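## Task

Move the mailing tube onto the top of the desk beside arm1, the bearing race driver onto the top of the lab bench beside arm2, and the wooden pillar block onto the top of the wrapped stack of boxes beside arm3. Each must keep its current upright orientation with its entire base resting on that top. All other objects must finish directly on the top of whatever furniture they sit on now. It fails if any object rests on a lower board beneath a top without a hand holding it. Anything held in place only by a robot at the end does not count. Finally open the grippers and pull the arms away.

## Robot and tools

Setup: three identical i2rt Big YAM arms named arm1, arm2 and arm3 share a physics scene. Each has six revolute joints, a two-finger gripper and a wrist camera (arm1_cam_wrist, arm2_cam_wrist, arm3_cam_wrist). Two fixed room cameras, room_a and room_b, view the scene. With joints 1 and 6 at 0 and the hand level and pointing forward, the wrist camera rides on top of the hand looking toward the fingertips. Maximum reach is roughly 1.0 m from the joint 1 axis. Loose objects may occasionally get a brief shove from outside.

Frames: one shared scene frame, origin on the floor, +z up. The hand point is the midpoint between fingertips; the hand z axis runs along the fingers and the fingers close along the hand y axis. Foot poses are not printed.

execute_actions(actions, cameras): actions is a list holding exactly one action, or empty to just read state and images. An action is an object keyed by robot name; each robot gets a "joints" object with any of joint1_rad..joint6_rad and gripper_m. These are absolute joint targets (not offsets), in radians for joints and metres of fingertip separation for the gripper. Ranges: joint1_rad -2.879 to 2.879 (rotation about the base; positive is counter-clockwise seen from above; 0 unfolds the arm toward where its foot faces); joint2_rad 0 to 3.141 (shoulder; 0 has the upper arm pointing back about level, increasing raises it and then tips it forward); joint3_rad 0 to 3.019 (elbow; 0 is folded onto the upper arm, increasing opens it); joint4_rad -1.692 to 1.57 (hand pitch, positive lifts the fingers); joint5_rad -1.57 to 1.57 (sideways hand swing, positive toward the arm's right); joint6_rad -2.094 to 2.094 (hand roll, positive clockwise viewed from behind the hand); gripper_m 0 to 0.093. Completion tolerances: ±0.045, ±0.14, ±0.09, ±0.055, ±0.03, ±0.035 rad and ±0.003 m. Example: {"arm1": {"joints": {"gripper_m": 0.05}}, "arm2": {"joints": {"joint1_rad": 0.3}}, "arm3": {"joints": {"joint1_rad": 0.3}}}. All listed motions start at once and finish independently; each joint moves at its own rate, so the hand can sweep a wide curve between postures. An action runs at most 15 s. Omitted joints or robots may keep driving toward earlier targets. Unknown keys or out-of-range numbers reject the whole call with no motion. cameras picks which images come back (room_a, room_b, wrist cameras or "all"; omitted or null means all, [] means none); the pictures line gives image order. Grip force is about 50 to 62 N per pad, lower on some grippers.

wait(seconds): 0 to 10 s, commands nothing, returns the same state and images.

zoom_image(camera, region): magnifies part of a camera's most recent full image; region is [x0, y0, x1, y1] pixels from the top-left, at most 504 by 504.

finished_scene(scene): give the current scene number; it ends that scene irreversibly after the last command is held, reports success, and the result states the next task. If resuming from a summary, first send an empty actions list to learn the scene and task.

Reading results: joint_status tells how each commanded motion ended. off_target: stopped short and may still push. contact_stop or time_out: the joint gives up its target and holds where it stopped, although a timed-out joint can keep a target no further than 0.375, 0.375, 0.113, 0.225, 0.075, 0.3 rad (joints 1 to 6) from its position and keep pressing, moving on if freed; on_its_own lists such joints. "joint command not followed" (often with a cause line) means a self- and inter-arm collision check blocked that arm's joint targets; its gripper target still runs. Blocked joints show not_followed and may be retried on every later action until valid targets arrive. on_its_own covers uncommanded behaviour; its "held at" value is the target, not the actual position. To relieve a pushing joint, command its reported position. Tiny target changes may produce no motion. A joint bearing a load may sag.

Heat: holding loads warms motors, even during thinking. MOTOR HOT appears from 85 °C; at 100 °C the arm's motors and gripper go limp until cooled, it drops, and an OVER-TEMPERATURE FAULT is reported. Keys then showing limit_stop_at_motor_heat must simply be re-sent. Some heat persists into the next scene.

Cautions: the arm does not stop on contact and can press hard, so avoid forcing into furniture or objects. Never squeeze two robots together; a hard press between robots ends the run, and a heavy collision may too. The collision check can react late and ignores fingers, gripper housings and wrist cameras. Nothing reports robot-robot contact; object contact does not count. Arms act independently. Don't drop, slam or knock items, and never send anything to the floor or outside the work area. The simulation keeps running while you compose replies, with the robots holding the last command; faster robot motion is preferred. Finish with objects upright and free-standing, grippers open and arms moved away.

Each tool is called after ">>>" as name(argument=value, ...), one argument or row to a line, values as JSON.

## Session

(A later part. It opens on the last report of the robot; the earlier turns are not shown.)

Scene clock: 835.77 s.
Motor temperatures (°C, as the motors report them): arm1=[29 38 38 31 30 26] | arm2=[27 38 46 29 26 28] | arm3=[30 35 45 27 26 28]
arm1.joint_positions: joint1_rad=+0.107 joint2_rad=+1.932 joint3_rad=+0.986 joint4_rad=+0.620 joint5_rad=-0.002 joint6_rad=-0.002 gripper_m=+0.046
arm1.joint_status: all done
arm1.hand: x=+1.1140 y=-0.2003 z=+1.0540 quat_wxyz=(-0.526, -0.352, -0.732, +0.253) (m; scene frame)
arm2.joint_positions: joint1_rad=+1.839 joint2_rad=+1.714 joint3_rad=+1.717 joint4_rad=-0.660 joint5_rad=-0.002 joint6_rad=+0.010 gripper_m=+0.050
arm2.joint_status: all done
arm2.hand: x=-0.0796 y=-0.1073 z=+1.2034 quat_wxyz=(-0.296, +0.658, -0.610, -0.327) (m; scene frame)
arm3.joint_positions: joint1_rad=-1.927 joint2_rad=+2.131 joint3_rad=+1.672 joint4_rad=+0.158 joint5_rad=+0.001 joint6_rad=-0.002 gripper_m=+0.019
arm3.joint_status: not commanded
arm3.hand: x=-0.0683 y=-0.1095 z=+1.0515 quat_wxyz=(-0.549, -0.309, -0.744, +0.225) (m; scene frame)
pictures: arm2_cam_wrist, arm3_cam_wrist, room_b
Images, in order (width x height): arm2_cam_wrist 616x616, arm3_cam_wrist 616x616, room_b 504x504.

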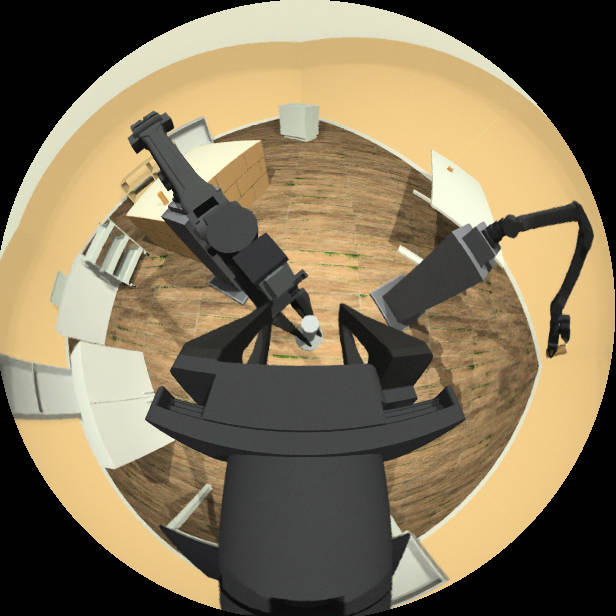

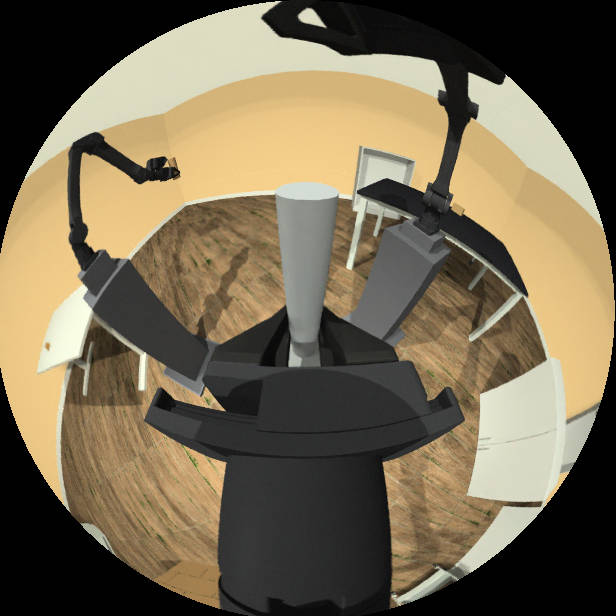

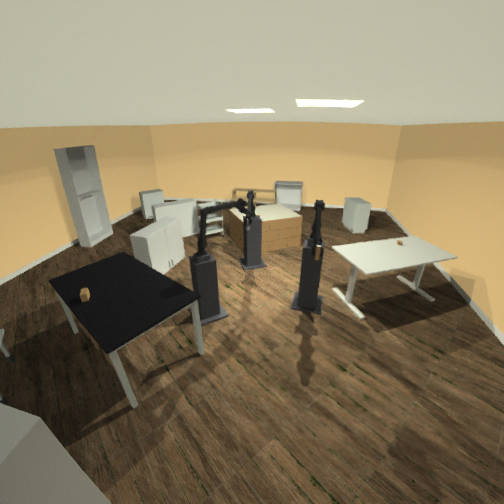

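>>> execute_actions(
  actions=[
    {"arm1": {"joints": {"joint1_rad": 0.9}}, "arm2": {"joints": {"joint1_rad": 1.822, "joint2_rad": 1.835, "joint4_rad": -0.70}}},
  ],
  cameras=["arm2_cam_wrist", "arm3_cam_wrist"],
)

Scene clock: 870.60 s.
Motor temperatures (°C, as the motors report them): arm1=[29 38 38 31 30 26] | arm2=[27 38 47 29 26 28] | arm3=[30 35 46 27 26 28]
arm1.joint_positions: joint1_rad=+0.905 joint2_rad=+1.932 joint3_rad=+0.986 joint4_rad=+0.620 joint5_rad=-0.002 joint6_rad=-0.002 gripper_m=+0.046
arm1.joint_status: all done
arm1.hand: x=+1.3661 y=+0.2604 z=+1.0544 quat_wxyz=(-0.583, -0.040, -0.811, +0.029) (m; scene frame)
arm2.joint_positions: joint1_rad=+1.838 joint2_rad=+1.854 joint3_rad=+1.717 joint4_rad=-0.688 joint5_rad=-0.002 joint6_rad=+0.010 gripper_m=+0.050
arm2.joint_status: all done
arm2.hand: x=-0.0801 y=-0.0890 z=+1.0992 quat_wxyz=(-0.244, +0.682, -0.634, -0.270) (m; scene frame)
arm3.joint_positions: joint1_rad=-1.927 joint2_rad=+2.131 joint3_rad=+1.672 joint4_rad=+0.158 joint5_rad=+0.001 joint6_rad=-0.002 gripper_m=+0.019
arm3.joint_status: not commanded
arm3.hand: x=-0.0683 y=-0.1095 z=+1.0515 quat_wxyz=(-0.549, -0.309, -0.744, +0.225) (m; scene frame)
pictures: arm2_cam_wrist, arm3_cam_wrist
Images, in order (width x height): arm2_cam_wrist 616x616, arm3_cam_wrist 616x616.

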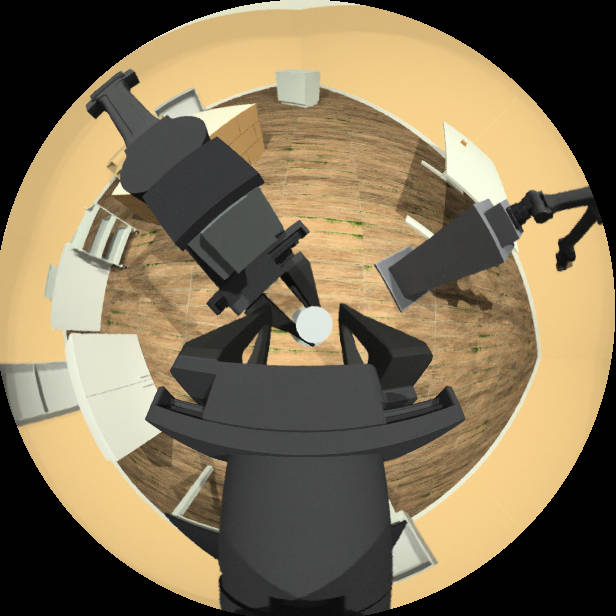

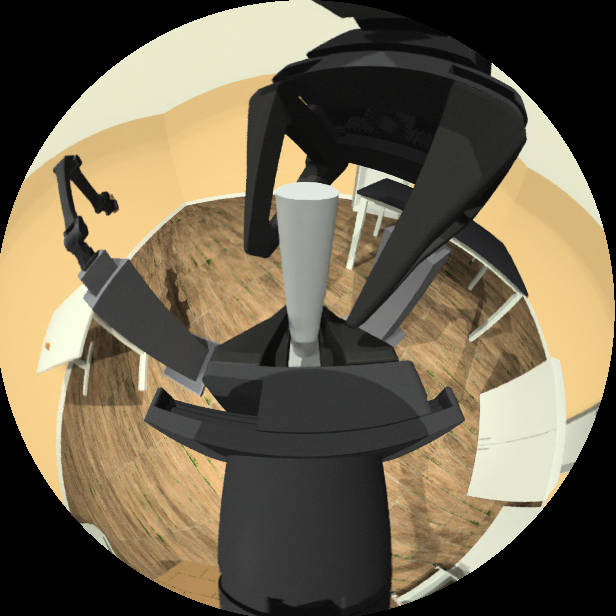

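>>> execute_actions(
  actions=[
    {"arm1": {"joints": {"joint1_rad": 1.3}}, "arm2": {"joints": {"gripper_m": 0.0}}},
  ],
  cameras=["arm2_cam_wrist", "arm3_cam_wrist"],
)

Scene clock: 876.97 s.
Motor temperatures (°C, as the motors report them): arm1=[29 38 38 31 30 26] | arm2=[27 38 47 29 26 28] | arm3=[30 35 46 27 26 28]
arm1.joint_positions: joint1_rad=+1.297 joint2_rad=+1.932 joint3_rad=+0.986 joint4_rad=+0.620 joint5_rad=-0.001 joint6_rad=-0.002 gripper_m=+0.046
arm1.joint_status: all done
arm1.hand: x=+1.3414 y=+0.5221 z=+1.0542 quat_wxyz=(-0.578, +0.119, -0.803, -0.084) (m; scene frame)
arm2.joint_positions: joint1_rad=+1.833 joint2_rad=+1.854 joint3_rad=+1.717 joint4_rad=-0.689 joint5_rad=+0.000 joint6_rad=+0.009 gripper_m=+0.019
arm2.joint_status: gripper_m off_target (ended at +0.019, target +0.000)
arm2.hand: x=-0.0759 y=-0.0890 z=+1.0989 quat_wxyz=(-0.245, +0.681, -0.636, -0.268) (m; scene frame)
arm3.joint_positions: joint1_rad=-1.929 joint2_rad=+2.131 joint3_rad=+1.671 joint4_rad=+0.159 joint5_rad=+0.000 joint6_rad=-0.003 gripper_m=+0.019
arm3.joint_status: not commanded
arm3.hand: x=-0.0693 y=-0.1105 z=+1.0515 quat_wxyz=(-0.549, -0.309, -0.744, +0.225) (m; scene frame)
pictures: arm2_cam_wrist, arm3_cam_wrist
Images, in order (width x height): arm2_cam_wrist 616x616, arm3_cam_wrist 616x616.

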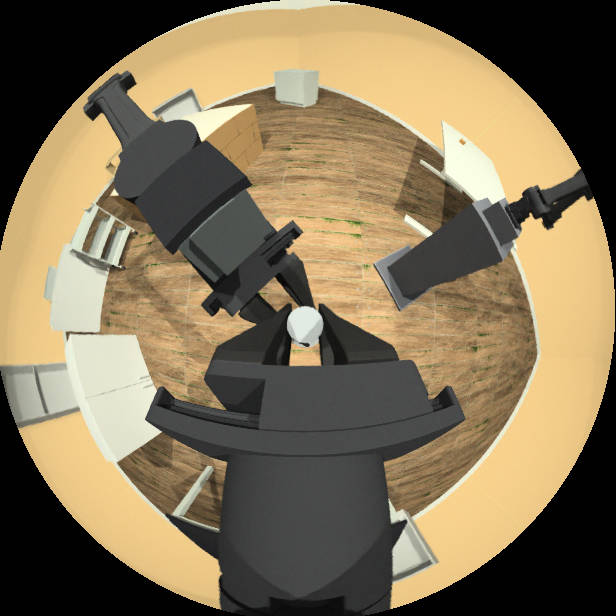

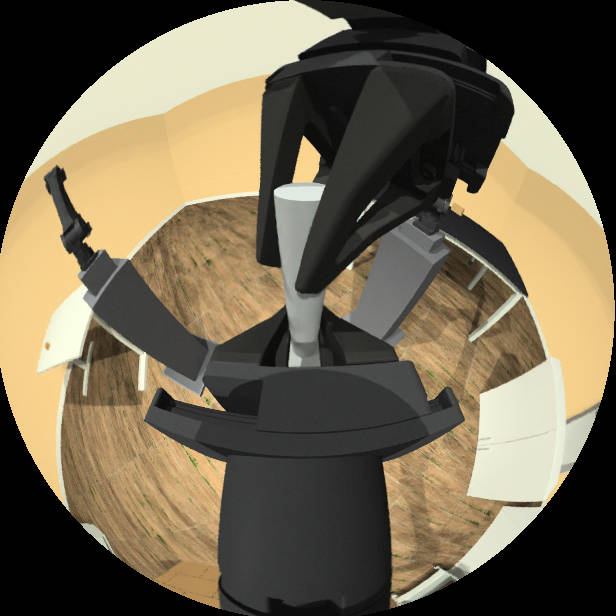

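>>> execute_actions(
  actions=[
    {"arm1": {"joints": {"joint1_rad": 1.7}}, "arm2": {"joints": {"joint2_rad": 1.815, "joint3_rad": 1.78}}, "arm3": {"joints": {"gripper_m": 0.093, "joint2_rad": 2.135, "joint3_rad": 1.671, "joint4_rad": 0.159}}},
  ],
  cameras=["arm2_cam_wrist", "arm3_cam_wrist"],
)

Scene clock: 912.50 s.
Motor temperatures (°C, as the motors report them): arm1=[29 38 37 31 30 26] | arm2=[27 39 47 29 26 28] | arm3=[30 35 46 27 26 28]
arm1.joint_positions: joint1_rad=+1.698 joint2_rad=+1.932 joint3_rad=+0.986 joint4_rad=+0.620 joint5_rad=-0.001 joint6_rad=-0.002 gripper_m=+0.046
arm1.joint_status: all done
arm1.hand: x=+1.2147 y=+0.7595 z=+1.0538 quat_wxyz=(-0.549, +0.277, -0.764, -0.197) (m; scene frame)
arm2.joint_positions: joint1_rad=+1.832 joint2_rad=+1.855 joint3_rad=+1.717 joint4_rad=-0.699 joint5_rad=+0.000 joint6_rad=+0.009 gripper_m=+0.019
arm2.joint_status: all done
arm2.hand: x=-0.0756 y=-0.0907 z=+1.0967 quat_wxyz=(-0.242, +0.682, -0.637, -0.264) (m; scene frame)
arm3.joint_positions: joint1_rad=-1.929 joint2_rad=+2.132 joint3_rad=+1.668 joint4_rad=+0.159 joint5_rad=+0.000 joint6_rad=-0.003 gripper_m=+0.093
arm3.joint_status: all done
arm3.hand: x=-0.0699 y=-0.1100 z=+1.0492 quat_wxyz=(-0.547, -0.309, -0.745, +0.225) (m; scene frame)
pictures: arm2_cam_wrist, arm3_cam_wrist
Images, in order (width x height): arm2_cam_wrist 616x616, arm3_cam_wrist 616x616.

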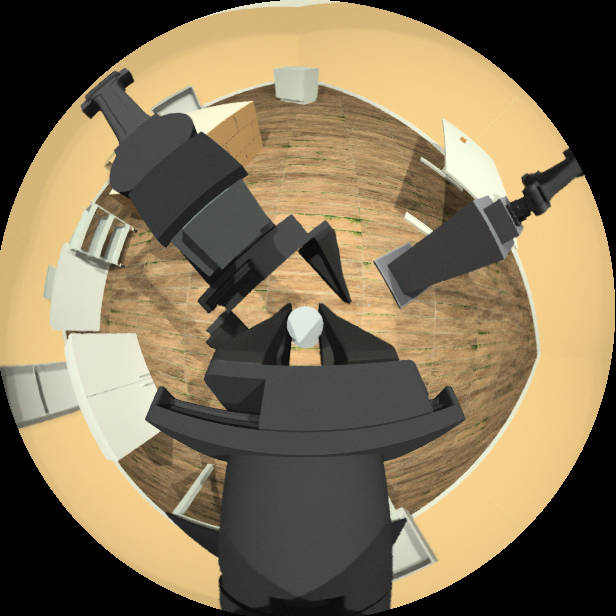

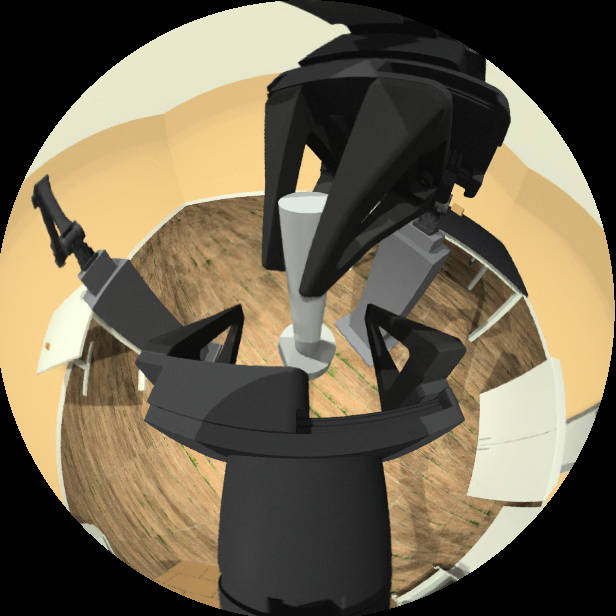

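>>> execute_actions(
  actions=[
    {"arm1": {"joints": {"joint1_rad": 1.94, "joint2_rad": 2.42, "joint3_rad": 0.975, "joint4_rad": 1.13}}, "arm2": {"joints": {"joint2_rad": 1.76}}, "arm3": {"joints": {"joint3_rad": 1.47}}},
  ],
  cameras=["arm1_cam_wrist", "arm2_cam_wrist", "arm3_cam_wrist", "room_a"],
)

Scene clock: 935.00 s.
Motor temperatures (°C, as the motors report them): arm1=[29 38 37 31 30 26] | arm2=[27 39 50 29 26 28] | arm3=[30 35 45 27 26 28]
arm1.joint_positions: joint1_rad=+1.938 joint2_rad=+2.431 joint3_rad=+0.967 joint4_rad=+1.111 joint5_rad=-0.002 joint6_rad=-0.002 gripper_m=+0.046
arm1.joint_status: all done
arm1.hand: x=+1.0673 y=+0.8301 z=+0.8425 quat_wxyz=(-0.512, +0.370, -0.732, -0.256) (m; scene frame)
arm2.joint_positions: joint1_rad=+1.832 joint2_rad=+1.850 joint3_rad=+1.717 joint4_rad=-0.699 joint5_rad=+0.000 joint6_rad=+0.009 gripper_m=+0.019
arm2.joint_status: all done
arm2.hand: x=-0.0755 y=-0.0912 z=+1.1006 quat_wxyz=(-0.244, +0.682, -0.637, -0.266) (m; scene frame)
arm3.joint_positions: joint1_rad=-1.929 joint2_rad=+2.146 joint3_rad=+1.465 joint4_rad=+0.159 joint5_rad=+0.000 joint6_rad=-0.003 gripper_m=+0.093
arm3.joint_status: all done
arm3.hand: x=-0.1134 y=-0.0653 z=+0.9273 quat_wxyz=(-0.464, -0.331, -0.800, +0.189) (m; scene frame)
pictures: arm1_cam_wrist, arm2_cam_wrist, arm3_cam_wrist, room_a
Images, in order (width x height): arm1_cam_wrist 616x616, arm2_cam_wrist 616x616, arm3_cam_wrist 616x616, room_a 504x504.

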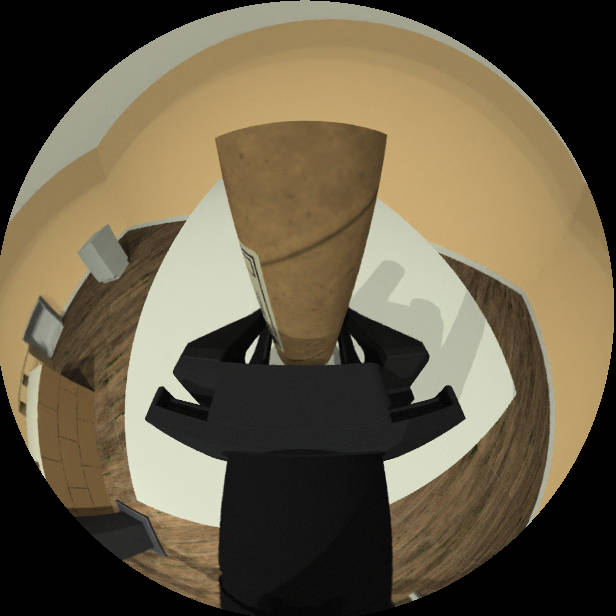

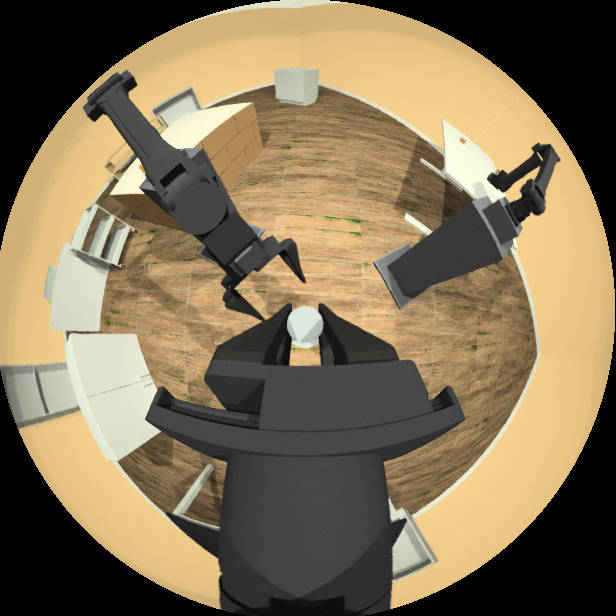

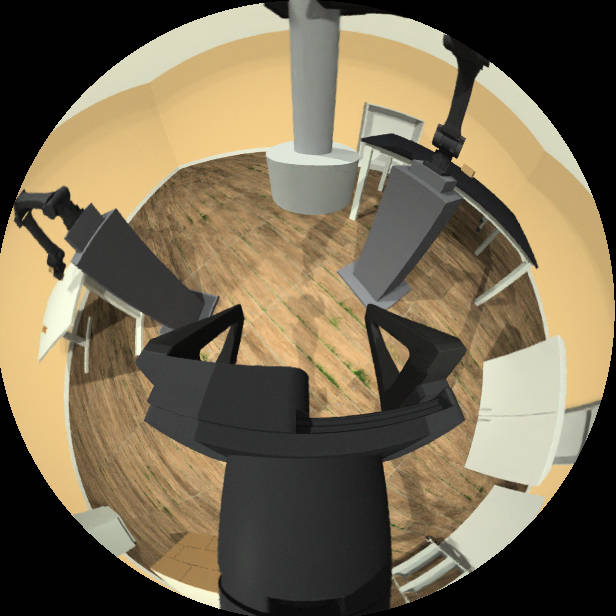

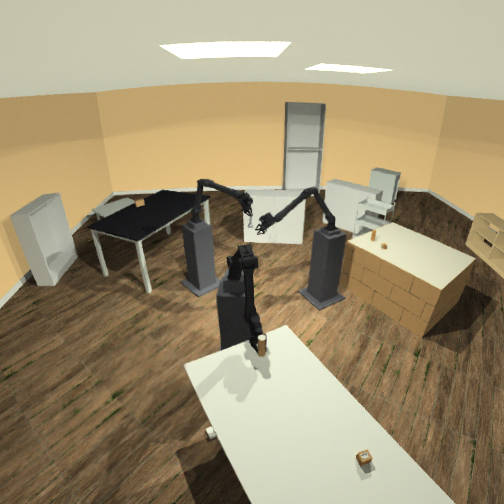

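>>> execute_actions(
  actions=[
    {"arm1": {"joints": {"joint2_rad": 2.595, "joint3_rad": 1.09, "joint4_rad": 1.21}}, "arm2": {"joints": {"joint1_rad": -1.2, "joint2_rad": 1.68, "joint3_rad": 1.14, "joint4_rad": -0.175}}, "arm3": {"joints": {"joint3_rad": 1.0}}},
  ],
  cameras=["arm1_cam_wrist", "arm2_cam_wrist", "room_a", "room_b"],
)

Scene clock: 973.17 s.
Motor temperatures (°C, as the motors report them): arm1=[29 39 36 31 30 26] | arm2=[27 41 50 29 26 28] | arm3=[30 34 44 27 26 28]
arm1.joint_positions: joint1_rad=+1.938 joint2_rad=+2.593 joint3_rad=+1.087 joint4_rad=+1.194 joint5_rad=-0.002 joint6_rad=-0.002 gripper_m=+0.046
arm1.joint_status: all done
arm1.hand: x=+1.0761 y=+0.8417 z=+0.7946 quat_wxyz=(-0.527, +0.365, -0.721, -0.264) (m; scene frame)
arm2.joint_positions: joint1_rad=-1.209 joint2_rad=+1.740 joint3_rad=+1.127 joint4_rad=-0.206 joint5_rad=+0.002 joint6_rad=+0.009 gripper_m=+0.019
arm2.joint_status: all done
arm2.hand: x=+0.0920 y=-1.4483 z=+0.9516 quat_wxyz=(-0.283, -0.600, -0.710, +0.236) (m; scene frame)
arm3.joint_positions: joint1_rad=-1.929 joint2_rad=+2.143 joint3_rad=+0.996 joint4_rad=+0.159 joint5_rad=+0.000 joint6_rad=-0.003 gripper_m=+0.093
arm3.joint_status: all done
arm3.hand: x=-0.2668 y=+0.0899 z=+0.7375 quat_wxyz=(-0.267, -0.366, -0.885, +0.107) (m; scene frame)
pictures: arm1_cam_wrist, arm2_cam_wrist, room_a, room_b
Images, in order (width x height): arm1_cam_wrist 616x616, arm2_cam_wrist 616x616, room_a 504x504, room_b 504x504.

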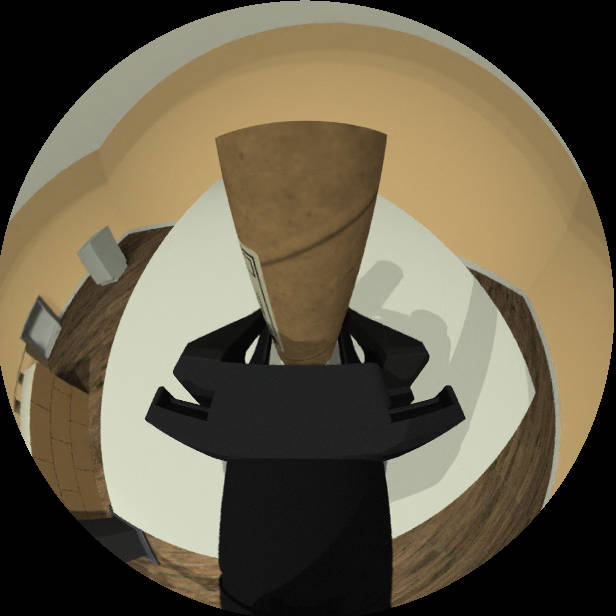

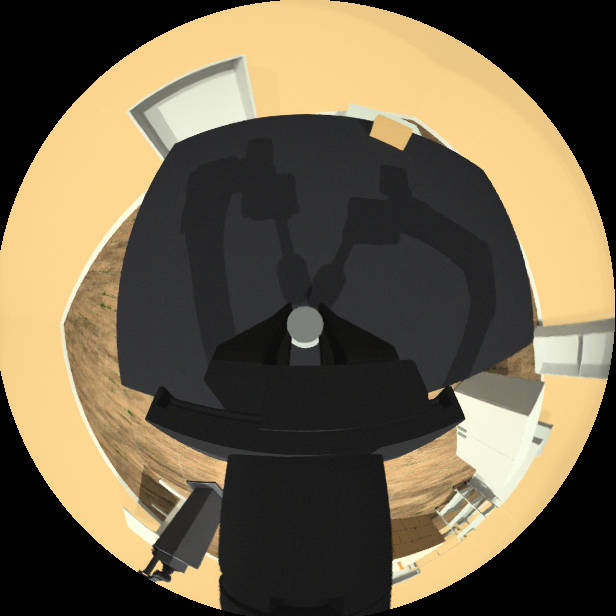

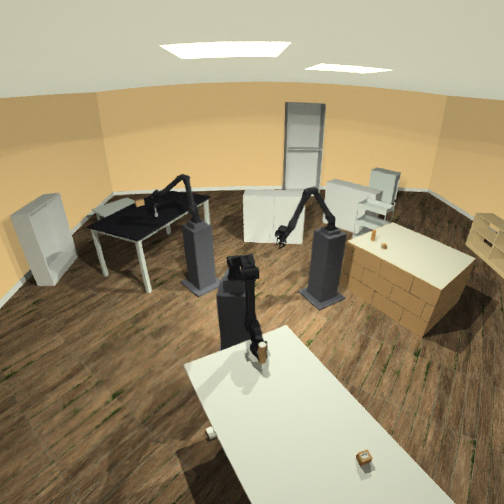

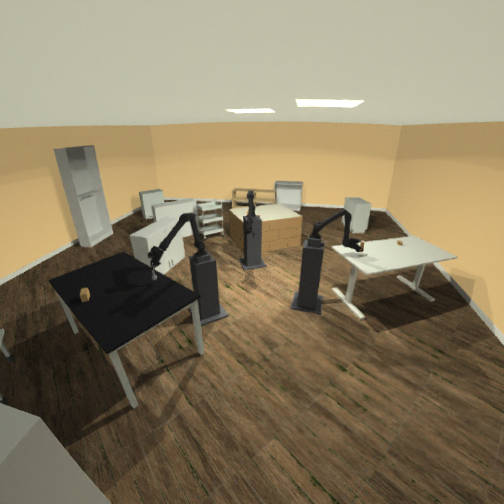

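>>> execute_actions(
  actions=[
    {"arm1": {"joints": {"joint2_rad": 2.635}}, "arm2": {"joints": {"joint2_rad": 1.805, "joint4_rad": -0.055}}, "arm3": {"joints": {"joint2_rad": 1.6}}},
  ],
  cameras=["room_a", "room_b"],
)

>>> zoom_image(
  camera="room_a",
  region=[220, 310, 310, 390],
)

>>> zoom_image(
  camera="room_b",
  region=[110, 230, 200, 310],
)

Scene clock: 987.60 s.
Motor temperatures (°C, as the motors report them): arm1=[29 38 35 31 30 26] | arm2=[27 40 46 29 26 28] | arm3=[30 34 43 27 26 28]
arm1.joint_positions: joint1_rad=+1.938 joint2_rad=+2.616 joint3_rad=+1.087 joint4_rad=+1.194 joint5_rad=-0.002 joint6_rad=-0.002 gripper_m=+0.046
arm1.joint_status: all done
arm1.hand: x=+1.0718 y=+0.8358 z=+0.7808 quat_wxyz=(-0.519, +0.368, -0.727, -0.260) (m; scene frame)
arm2.joint_positions: joint1_rad=-1.209 joint2_rad=+1.844 joint3_rad=+1.118 joint4_rad=-0.097 joint5_rad=+0.002 joint6_rad=+0.009 gripper_m=+0.019
arm2.joint_status: all done
arm2.hand: x=+0.0936 y=-1.4571 z=+0.9015 quat_wxyz=(-0.281, -0.601, -0.711, +0.234) (m; scene frame)
arm3.joint_positions: joint1_rad=-1.929 joint2_rad=+1.598 joint3_rad=+0.996 joint4_rad=+0.159 joint5_rad=+0.000 joint6_rad=-0.003 gripper_m=+0.093
arm3.joint_status: all done
arm3.hand: x=-0.2255 y=+0.0454 z=+1.0647 quat_wxyz=(-0.495, -0.324, -0.781, +0.203) (m; scene frame)
pictures: room_a, room_b
Images, in order (width x height): room_a 504x504, room_b 504x504.

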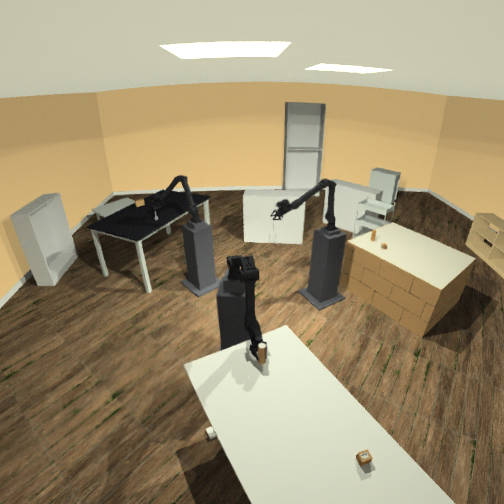

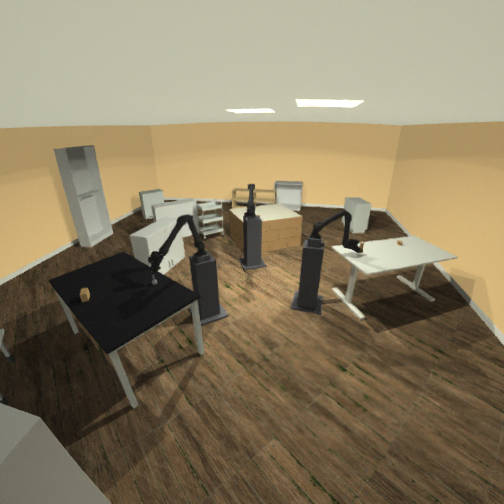

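Region (220, 310, 310, 390) of room_a's 504x504 image, scaled by 5.600, with more detail than that image has.

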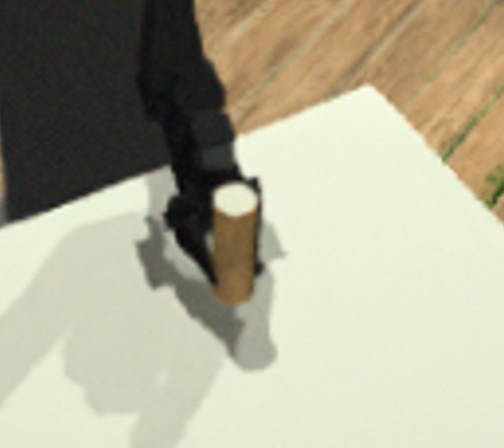

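Region (110, 230, 200, 310) of room_b's 504x504 image, scaled by 5.600, with more detail than that image has.

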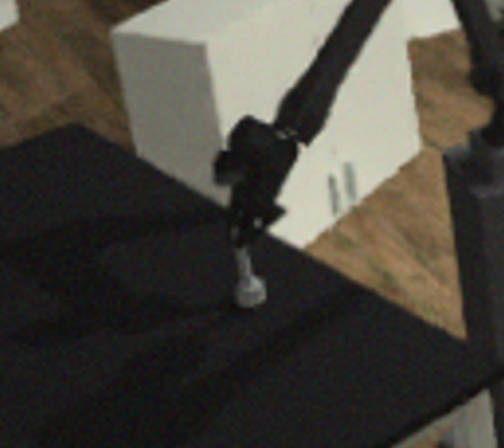

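>>> execute_actions(
  actions=[
    {"arm1": {"joints": {"joint2_rad": 2.665, "joint4_rad": 1.235}}, "arm2": {"joints": {"joint2_rad": 1.84, "joint4_rad": -0.025}}},
  ],
  cameras=[],
)

Scene clock: 995.03 s.
Motor temperatures (°C, as the motors report them): arm1=[29 38 35 31 30 26] | arm2=[27 40 46 29 26 28] | arm3=[30 34 43 27 26 28]
arm1.joint_positions: joint1_rad=+1.938 joint2_rad=+2.647 joint3_rad=+1.087 joint4_rad=+1.215 joint5_rad=-0.002 joint6_rad=-0.002 gripper_m=+0.046
arm1.joint_status: all done
arm1.hand: x=+1.0665 y=+0.8287 z=+0.7666 quat_wxyz=(-0.515, +0.369, -0.730, -0.258) (m; scene frame)
arm2.joint_positions: joint1_rad=-1.209 joint2_rad=+1.853 joint3_rad=+1.118 joint4_rad=-0.068 joint5_rad=+0.002 joint6_rad=+0.009 gripper_m=+0.019
arm2.joint_status: all done
arm2.hand: x=+0.0944 y=-1.4615 z=+0.9003 quat_wxyz=(-0.288, -0.598, -0.708, +0.240) (m; scene frame)
arm3.joint_positions: joint1_rad=-1.929 joint2_rad=+1.598 joint3_rad=+0.996 joint4_rad=+0.159 joint5_rad=+0.000 joint6_rad=-0.003 gripper_m=+0.093
arm3.joint_status: not commanded
arm3.hand: x=-0.2255 y=+0.0454 z=+1.0647 quat_wxyz=(-0.495, -0.324, -0.781, +0.203) (m; scene frame)
pictures: none
No camera images: the call's "cameras" was empty. Leave "cameras" out to get every camera's image.

>>> execute_actions(
  actions=[
    {"arm1": {"joints": {"joint2_rad": 2.69, "joint4_rad": 1.26}}, "arm2": {"joints": {"joint2_rad": 1.87}}},
  ],
  cameras=[],
)

Scene clock: 999.97 s.
Motor temperatures (°C, as the motors report them): arm1=[29 38 35 31 30 26] | arm2=[27 40 45 29 26 28] | arm3=[30 33 44 27 26 28]
arm1.joint_positions: joint1_rad=+1.938 joint2_rad=+2.670 joint3_rad=+1.087 joint4_rad=+1.239 joint5_rad=-0.002 joint6_rad=-0.002 gripper_m=+0.046
arm1.joint_status: all done
arm1.hand: x=+1.0630 y=+0.8239 z=+0.7587 quat_wxyz=(-0.515, +0.369, -0.729, -0.258) (m; scene frame)
arm2.joint_positions: joint1_rad=-1.209 joint2_rad=+1.856 joint3_rad=+1.118 joint4_rad=-0.063 joint5_rad=+0.002 joint6_rad=+0.009 gripper_m=+0.019
arm2.joint_status: all done
arm2.hand: x=+0.0945 y=-1.4621 z=+0.8992 quat_wxyz=(-0.289, -0.598, -0.708, +0.241) (m; scene frame)
arm3.joint_positions: joint1_rad=-1.929 joint2_rad=+1.598 joint3_rad=+0.996 joint4_rad=+0.159 joint5_rad=+0.000 joint6_rad=-0.003 gripper_m=+0.093
arm3.joint_status: not commanded
arm3.hand: x=-0.2255 y=+0.0454 z=+1.0647 quat_wxyz=(-0.495, -0.324, -0.781, +0.203) (m; scene frame)
pictures: none
No camera images: the call's "cameras" was empty. Leave "cameras" out to get every camera's image.

>>> execute_actions(
  actions=[
    {"arm1": {"joints": {"joint2_rad": 2.725, "joint4_rad": 1.29}}, "arm2": {"joints": {"gripper_m": 0.07, "joint2_rad": 1.856, "joint4_rad": -0.063}}},
  ],
  cameras=["arm2_cam_wrist"],
)

Scene clock: 1011.33 s.
Motor temperatures (°C, as the motors report them): arm1=[29 38 35 31 30 26] | arm2=[27 39 45 29 26 28] | arm3=[30 33 44 27 26 28]
arm1.joint_positions: joint1_rad=+1.938 joint2_rad=+2.699 joint3_rad=+1.087 joint4_rad=+1.278 joint5_rad=-0.002 joint6_rad=-0.002 gripper_m=+0.046
arm1.joint_status: all done
arm1.hand: x=+1.0587 y=+0.8182 z=+0.7506 quat_wxyz=(-0.519, +0.367, -0.727, -0.260) (m; scene frame)
arm2.joint_positions: joint1_rad=-1.209 joint2_rad=+1.856 joint3_rad=+1.118 joint4_rad=-0.063 joint5_rad=+0.002 joint6_rad=+0.009 gripper_m=+0.070
arm2.joint_status: all done
arm2.hand: x=+0.0945 y=-1.4621 z=+0.8992 quat_wxyz=(-0.289, -0.598, -0.708, +0.241) (m; scene frame)
arm3.joint_positions: joint1_rad=-1.929 joint2_rad=+1.598 joint3_rad=+0.996 joint4_rad=+0.159 joint5_rad=+0.000 joint6_rad=-0.003 gripper_m=+0.093
arm3.joint_status: not commanded
arm3.hand: x=-0.2255 y=+0.0454 z=+1.0647 quat_wxyz=(-0.495, -0.324, -0.781, +0.203) (m; scene frame)
pictures: arm2_cam_wrist
Images, in order (width x height): arm2_cam_wrist 616x616.

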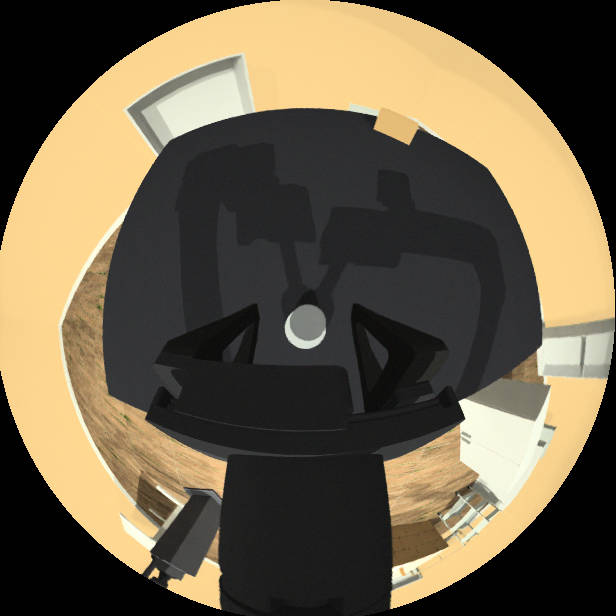

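>>> execute_actions(
  actions=[],
)

Scene clock: 1023.87 s.
Motor temperatures (°C, as the motors report them): arm1=[29 38 35 31 30 26] | arm2=[27 39 44 29 26 28] | arm3=[30 33 44 27 26 28]
arm1.joint_positions: joint1_rad=+1.938 joint2_rad=+2.699 joint3_rad=+1.087 joint4_rad=+1.278 joint5_rad=-0.002 joint6_rad=-0.002 gripper_m=+0.046
arm1.joint_status: all done
arm1.hand: x=+1.0587 y=+0.8182 z=+0.7506 quat_wxyz=(-0.519, +0.367, -0.727, -0.260) (m; scene frame)
arm2.joint_positions: joint1_rad=-1.209 joint2_rad=+1.856 joint3_rad=+1.118 joint4_rad=-0.063 joint5_rad=+0.002 joint6_rad=+0.009 gripper_m=+0.070
arm2.joint_status: all done
arm2.hand: x=+0.0945 y=-1.4621 z=+0.8992 quat_wxyz=(-0.289, -0.598, -0.708, +0.241) (m; scene frame)
arm3.joint_positions: joint1_rad=-1.929 joint2_rad=+1.598 joint3_rad=+0.996 joint4_rad=+0.159 joint5_rad=+0.000 joint6_rad=-0.003 gripper_m=+0.093
arm3.joint_status: not commanded
arm3.hand: x=-0.2255 y=+0.0454 z=+1.0647 quat_wxyz=(-0.495, -0.324, -0.781, +0.203) (m; scene frame)
pictures: arm1_cam_wrist, arm2_cam_wrist, arm3_cam_wrist, room_a, room_b
Images, in order (width x height): arm1_cam_wrist 616x616, arm2_cam_wrist 616x616, arm3_cam_wrist 616x616, room_a 504x504, room_b 504x504.

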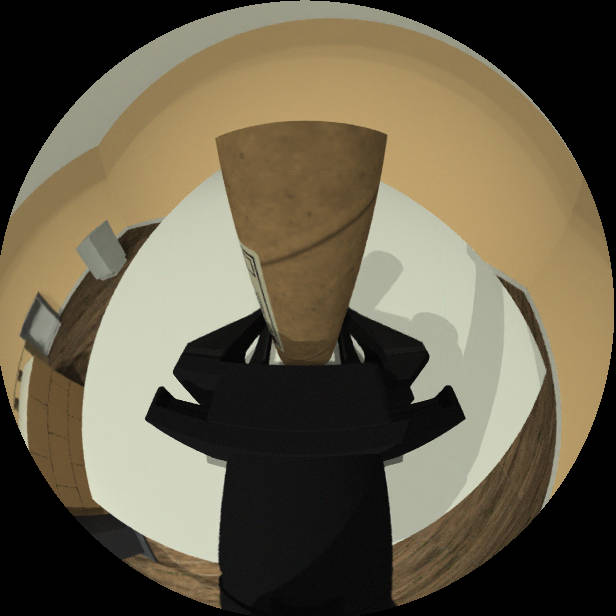

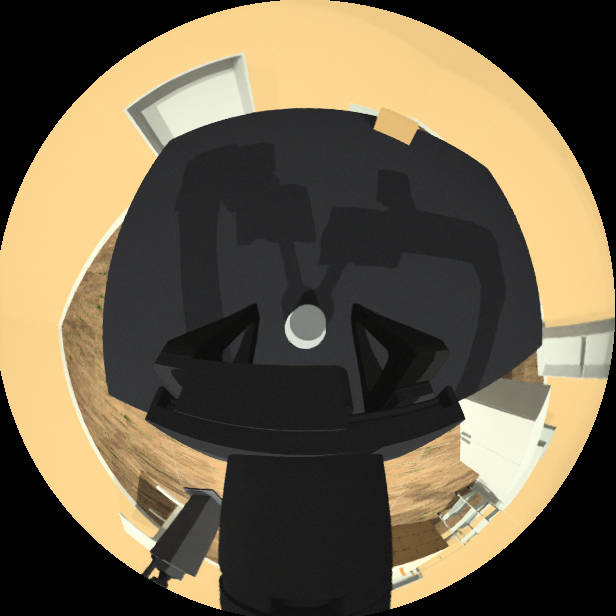

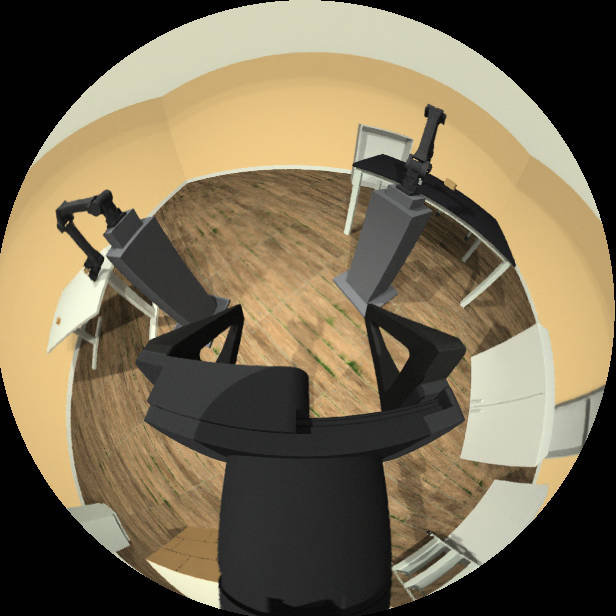

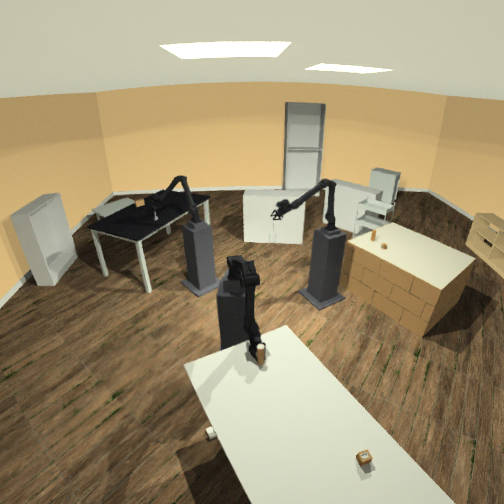

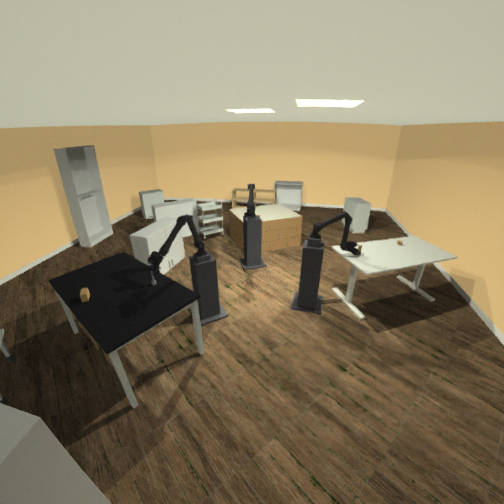

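>>> execute_actions(
  actions=[
    {"arm1": {"joints": {"gripper_m": 0.093, "joint2_rad": 2.699, "joint4_rad": 1.278}}, "arm2": {"joints": {"joint2_rad": 1.68, "gripper_m": 0.093}}},
  ],
  cameras=["arm1_cam_wrist", "arm2_cam_wrist"],
)

Scene clock: 1046.60 s.
Motor temperatures (°C, as the motors report them): arm1=[29 38 34 31 30 26] | arm2=[27 39 44 29 26 28] | arm3=[30 33 44 26 26 28]
arm1.joint_positions: joint1_rad=+1.938 joint2_rad=+2.699 joint3_rad=+1.087 joint4_rad=+1.278 joint5_rad=-0.002 joint6_rad=-0.002 gripper_m=+0.093
arm1.joint_status: all done
arm1.hand: x=+1.0587 y=+0.8182 z=+0.7506 quat_wxyz=(-0.519, +0.367, -0.727, -0.260) (m; scene frame)
arm2.joint_positions: joint1_rad=-1.209 joint2_rad=+1.673 joint3_rad=+1.118 joint4_rad=-0.063 joint5_rad=+0.002 joint6_rad=+0.009 gripper_m=+0.093
arm2.joint_status: all done
arm2.hand: x=+0.0955 y=-1.4677 z=+1.0148 quat_wxyz=(-0.353, -0.573, -0.679, +0.294) (m; scene frame)
arm3.joint_positions: joint1_rad=-1.929 joint2_rad=+1.598 joint3_rad=+0.996 joint4_rad=+0.159 joint5_rad=+0.000 joint6_rad=-0.003 gripper_m=+0.093
arm3.joint_status: not commanded
arm3.hand: x=-0.2255 y=+0.0454 z=+1.0647 quat_wxyz=(-0.495, -0.324, -0.781, +0.203) (m; scene frame)
pictures: arm1_cam_wrist, arm2_cam_wrist
Images, in order (width x height): arm1_cam_wrist 616x616, arm2_cam_wrist 616x616.

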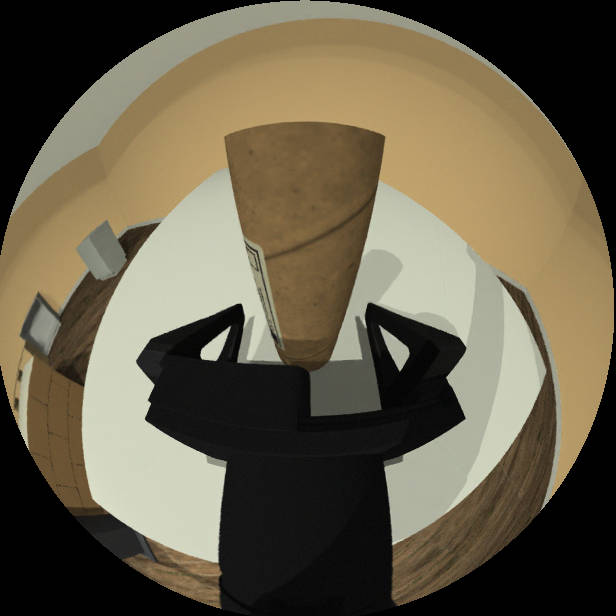

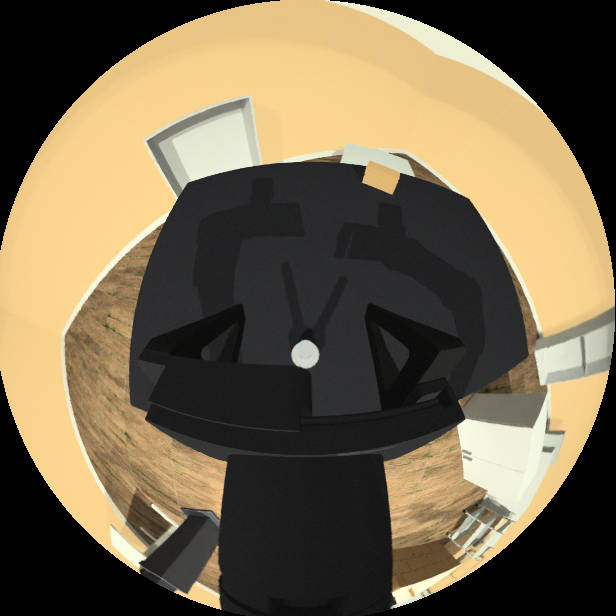

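Tube is standing. Now back arm1 away radially.

>>> execute_actions(
  actions=[
    {"arm1": {"joints": {"joint2_rad": 2.65, "joint3_rad": 0.83, "joint4_rad": 1.54}}},
  ],
)

Scene clock: 1049.87 s.
Motor temperatures (°C, as the motors report them): arm1=[29 38 34 31 30 26] | arm2=[27 39 44 29 26 28] | arm3=[30 33 44 26 26 28]
arm1.joint_positions: joint1_rad=+1.938 joint2_rad=+2.650 joint3_rad=+0.830 joint4_rad=+1.522 joint5_rad=-0.002 joint6_rad=-0.002 gripper_m=+0.093
arm1.joint_status: all done
arm1.hand: x=+1.0100 y=+0.7528 z=+0.7879 quat_wxyz=(-0.531, +0.363, -0.718, -0.266) (m; scene frame)
arm2.joint_positions: joint1_rad=-1.209 joint2_rad=+1.673 joint3_rad=+1.118 joint4_rad=-0.063 joint5_rad=+0.002 joint6_rad=+0.009 gripper_m=+0.093
arm2.joint_status: not commanded
arm2.hand: x=+0.0955 y=-1.4677 z=+1.0148 quat_wxyz=(-0.353, -0.573, -0.679, +0.294) (m; scene frame)
arm3.joint_positions: joint1_rad=-1.929 joint2_rad=+1.598 joint3_rad=+0.996 joint4_rad=+0.159 joint5_rad=+0.000 joint6_rad=-0.003 gripper_m=+0.093
arm3.joint_status: not commanded
arm3.hand: x=-0.2255 y=+0.0454 z=+1.0647 quat_wxyz=(-0.495, -0.324, -0.781, +0.203) (m; scene frame)
pictures: arm1_cam_wrist, arm2_cam_wrist, arm3_cam_wrist, room_a, room_b
Images, in order (width x height): arm1_cam_wrist 616x616, arm2_cam_wrist 616x616, arm3_cam_wrist 616x616, room_a 504x504, room_b 504x504.

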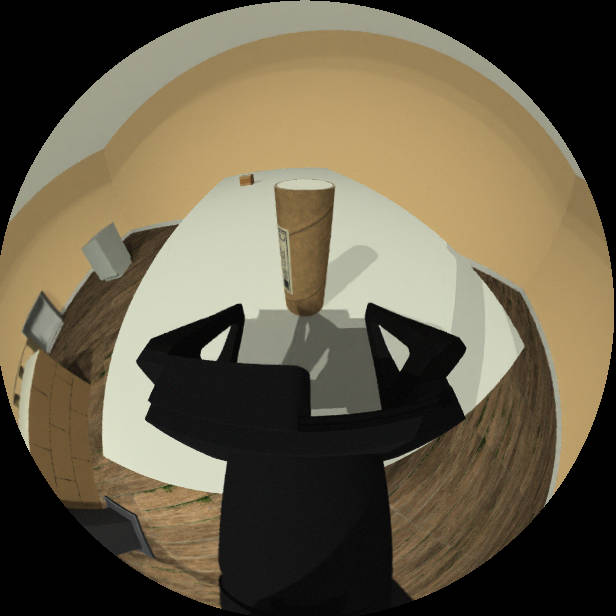

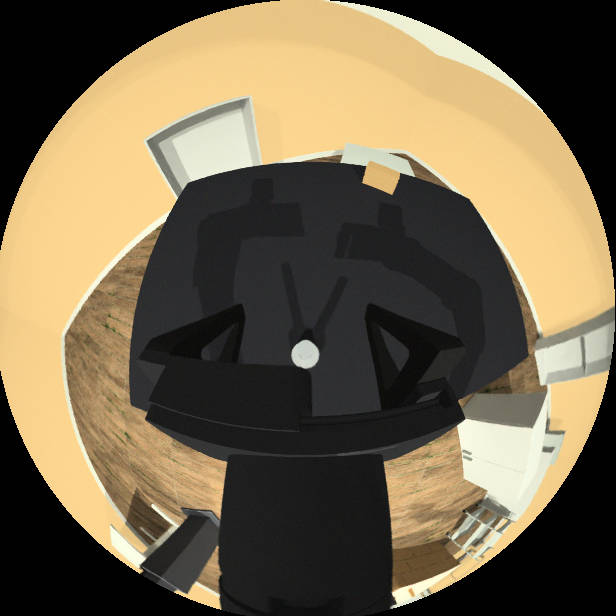

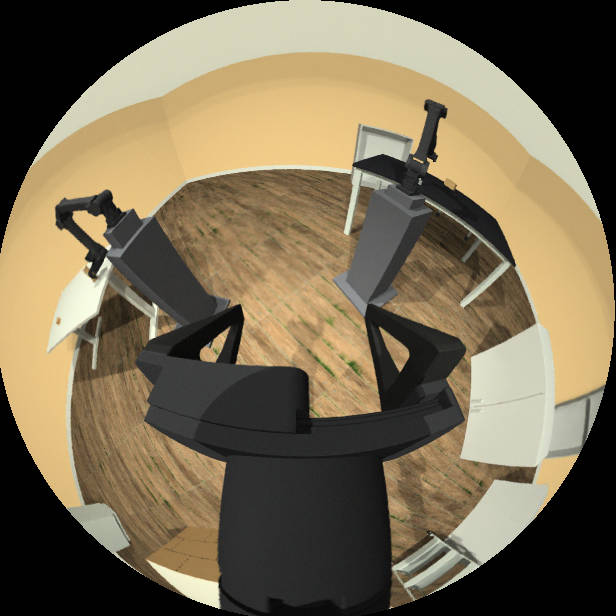

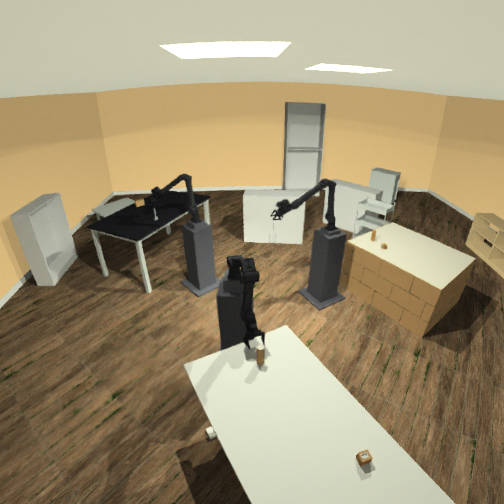

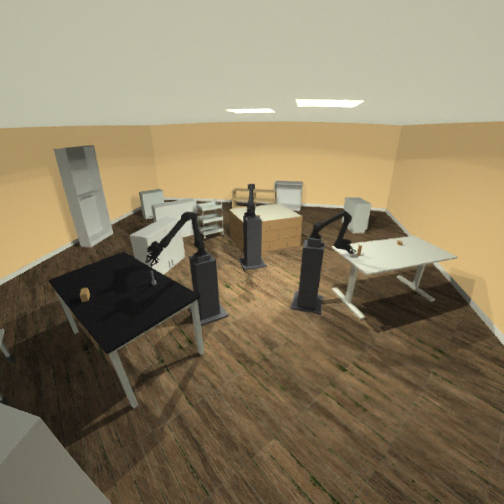

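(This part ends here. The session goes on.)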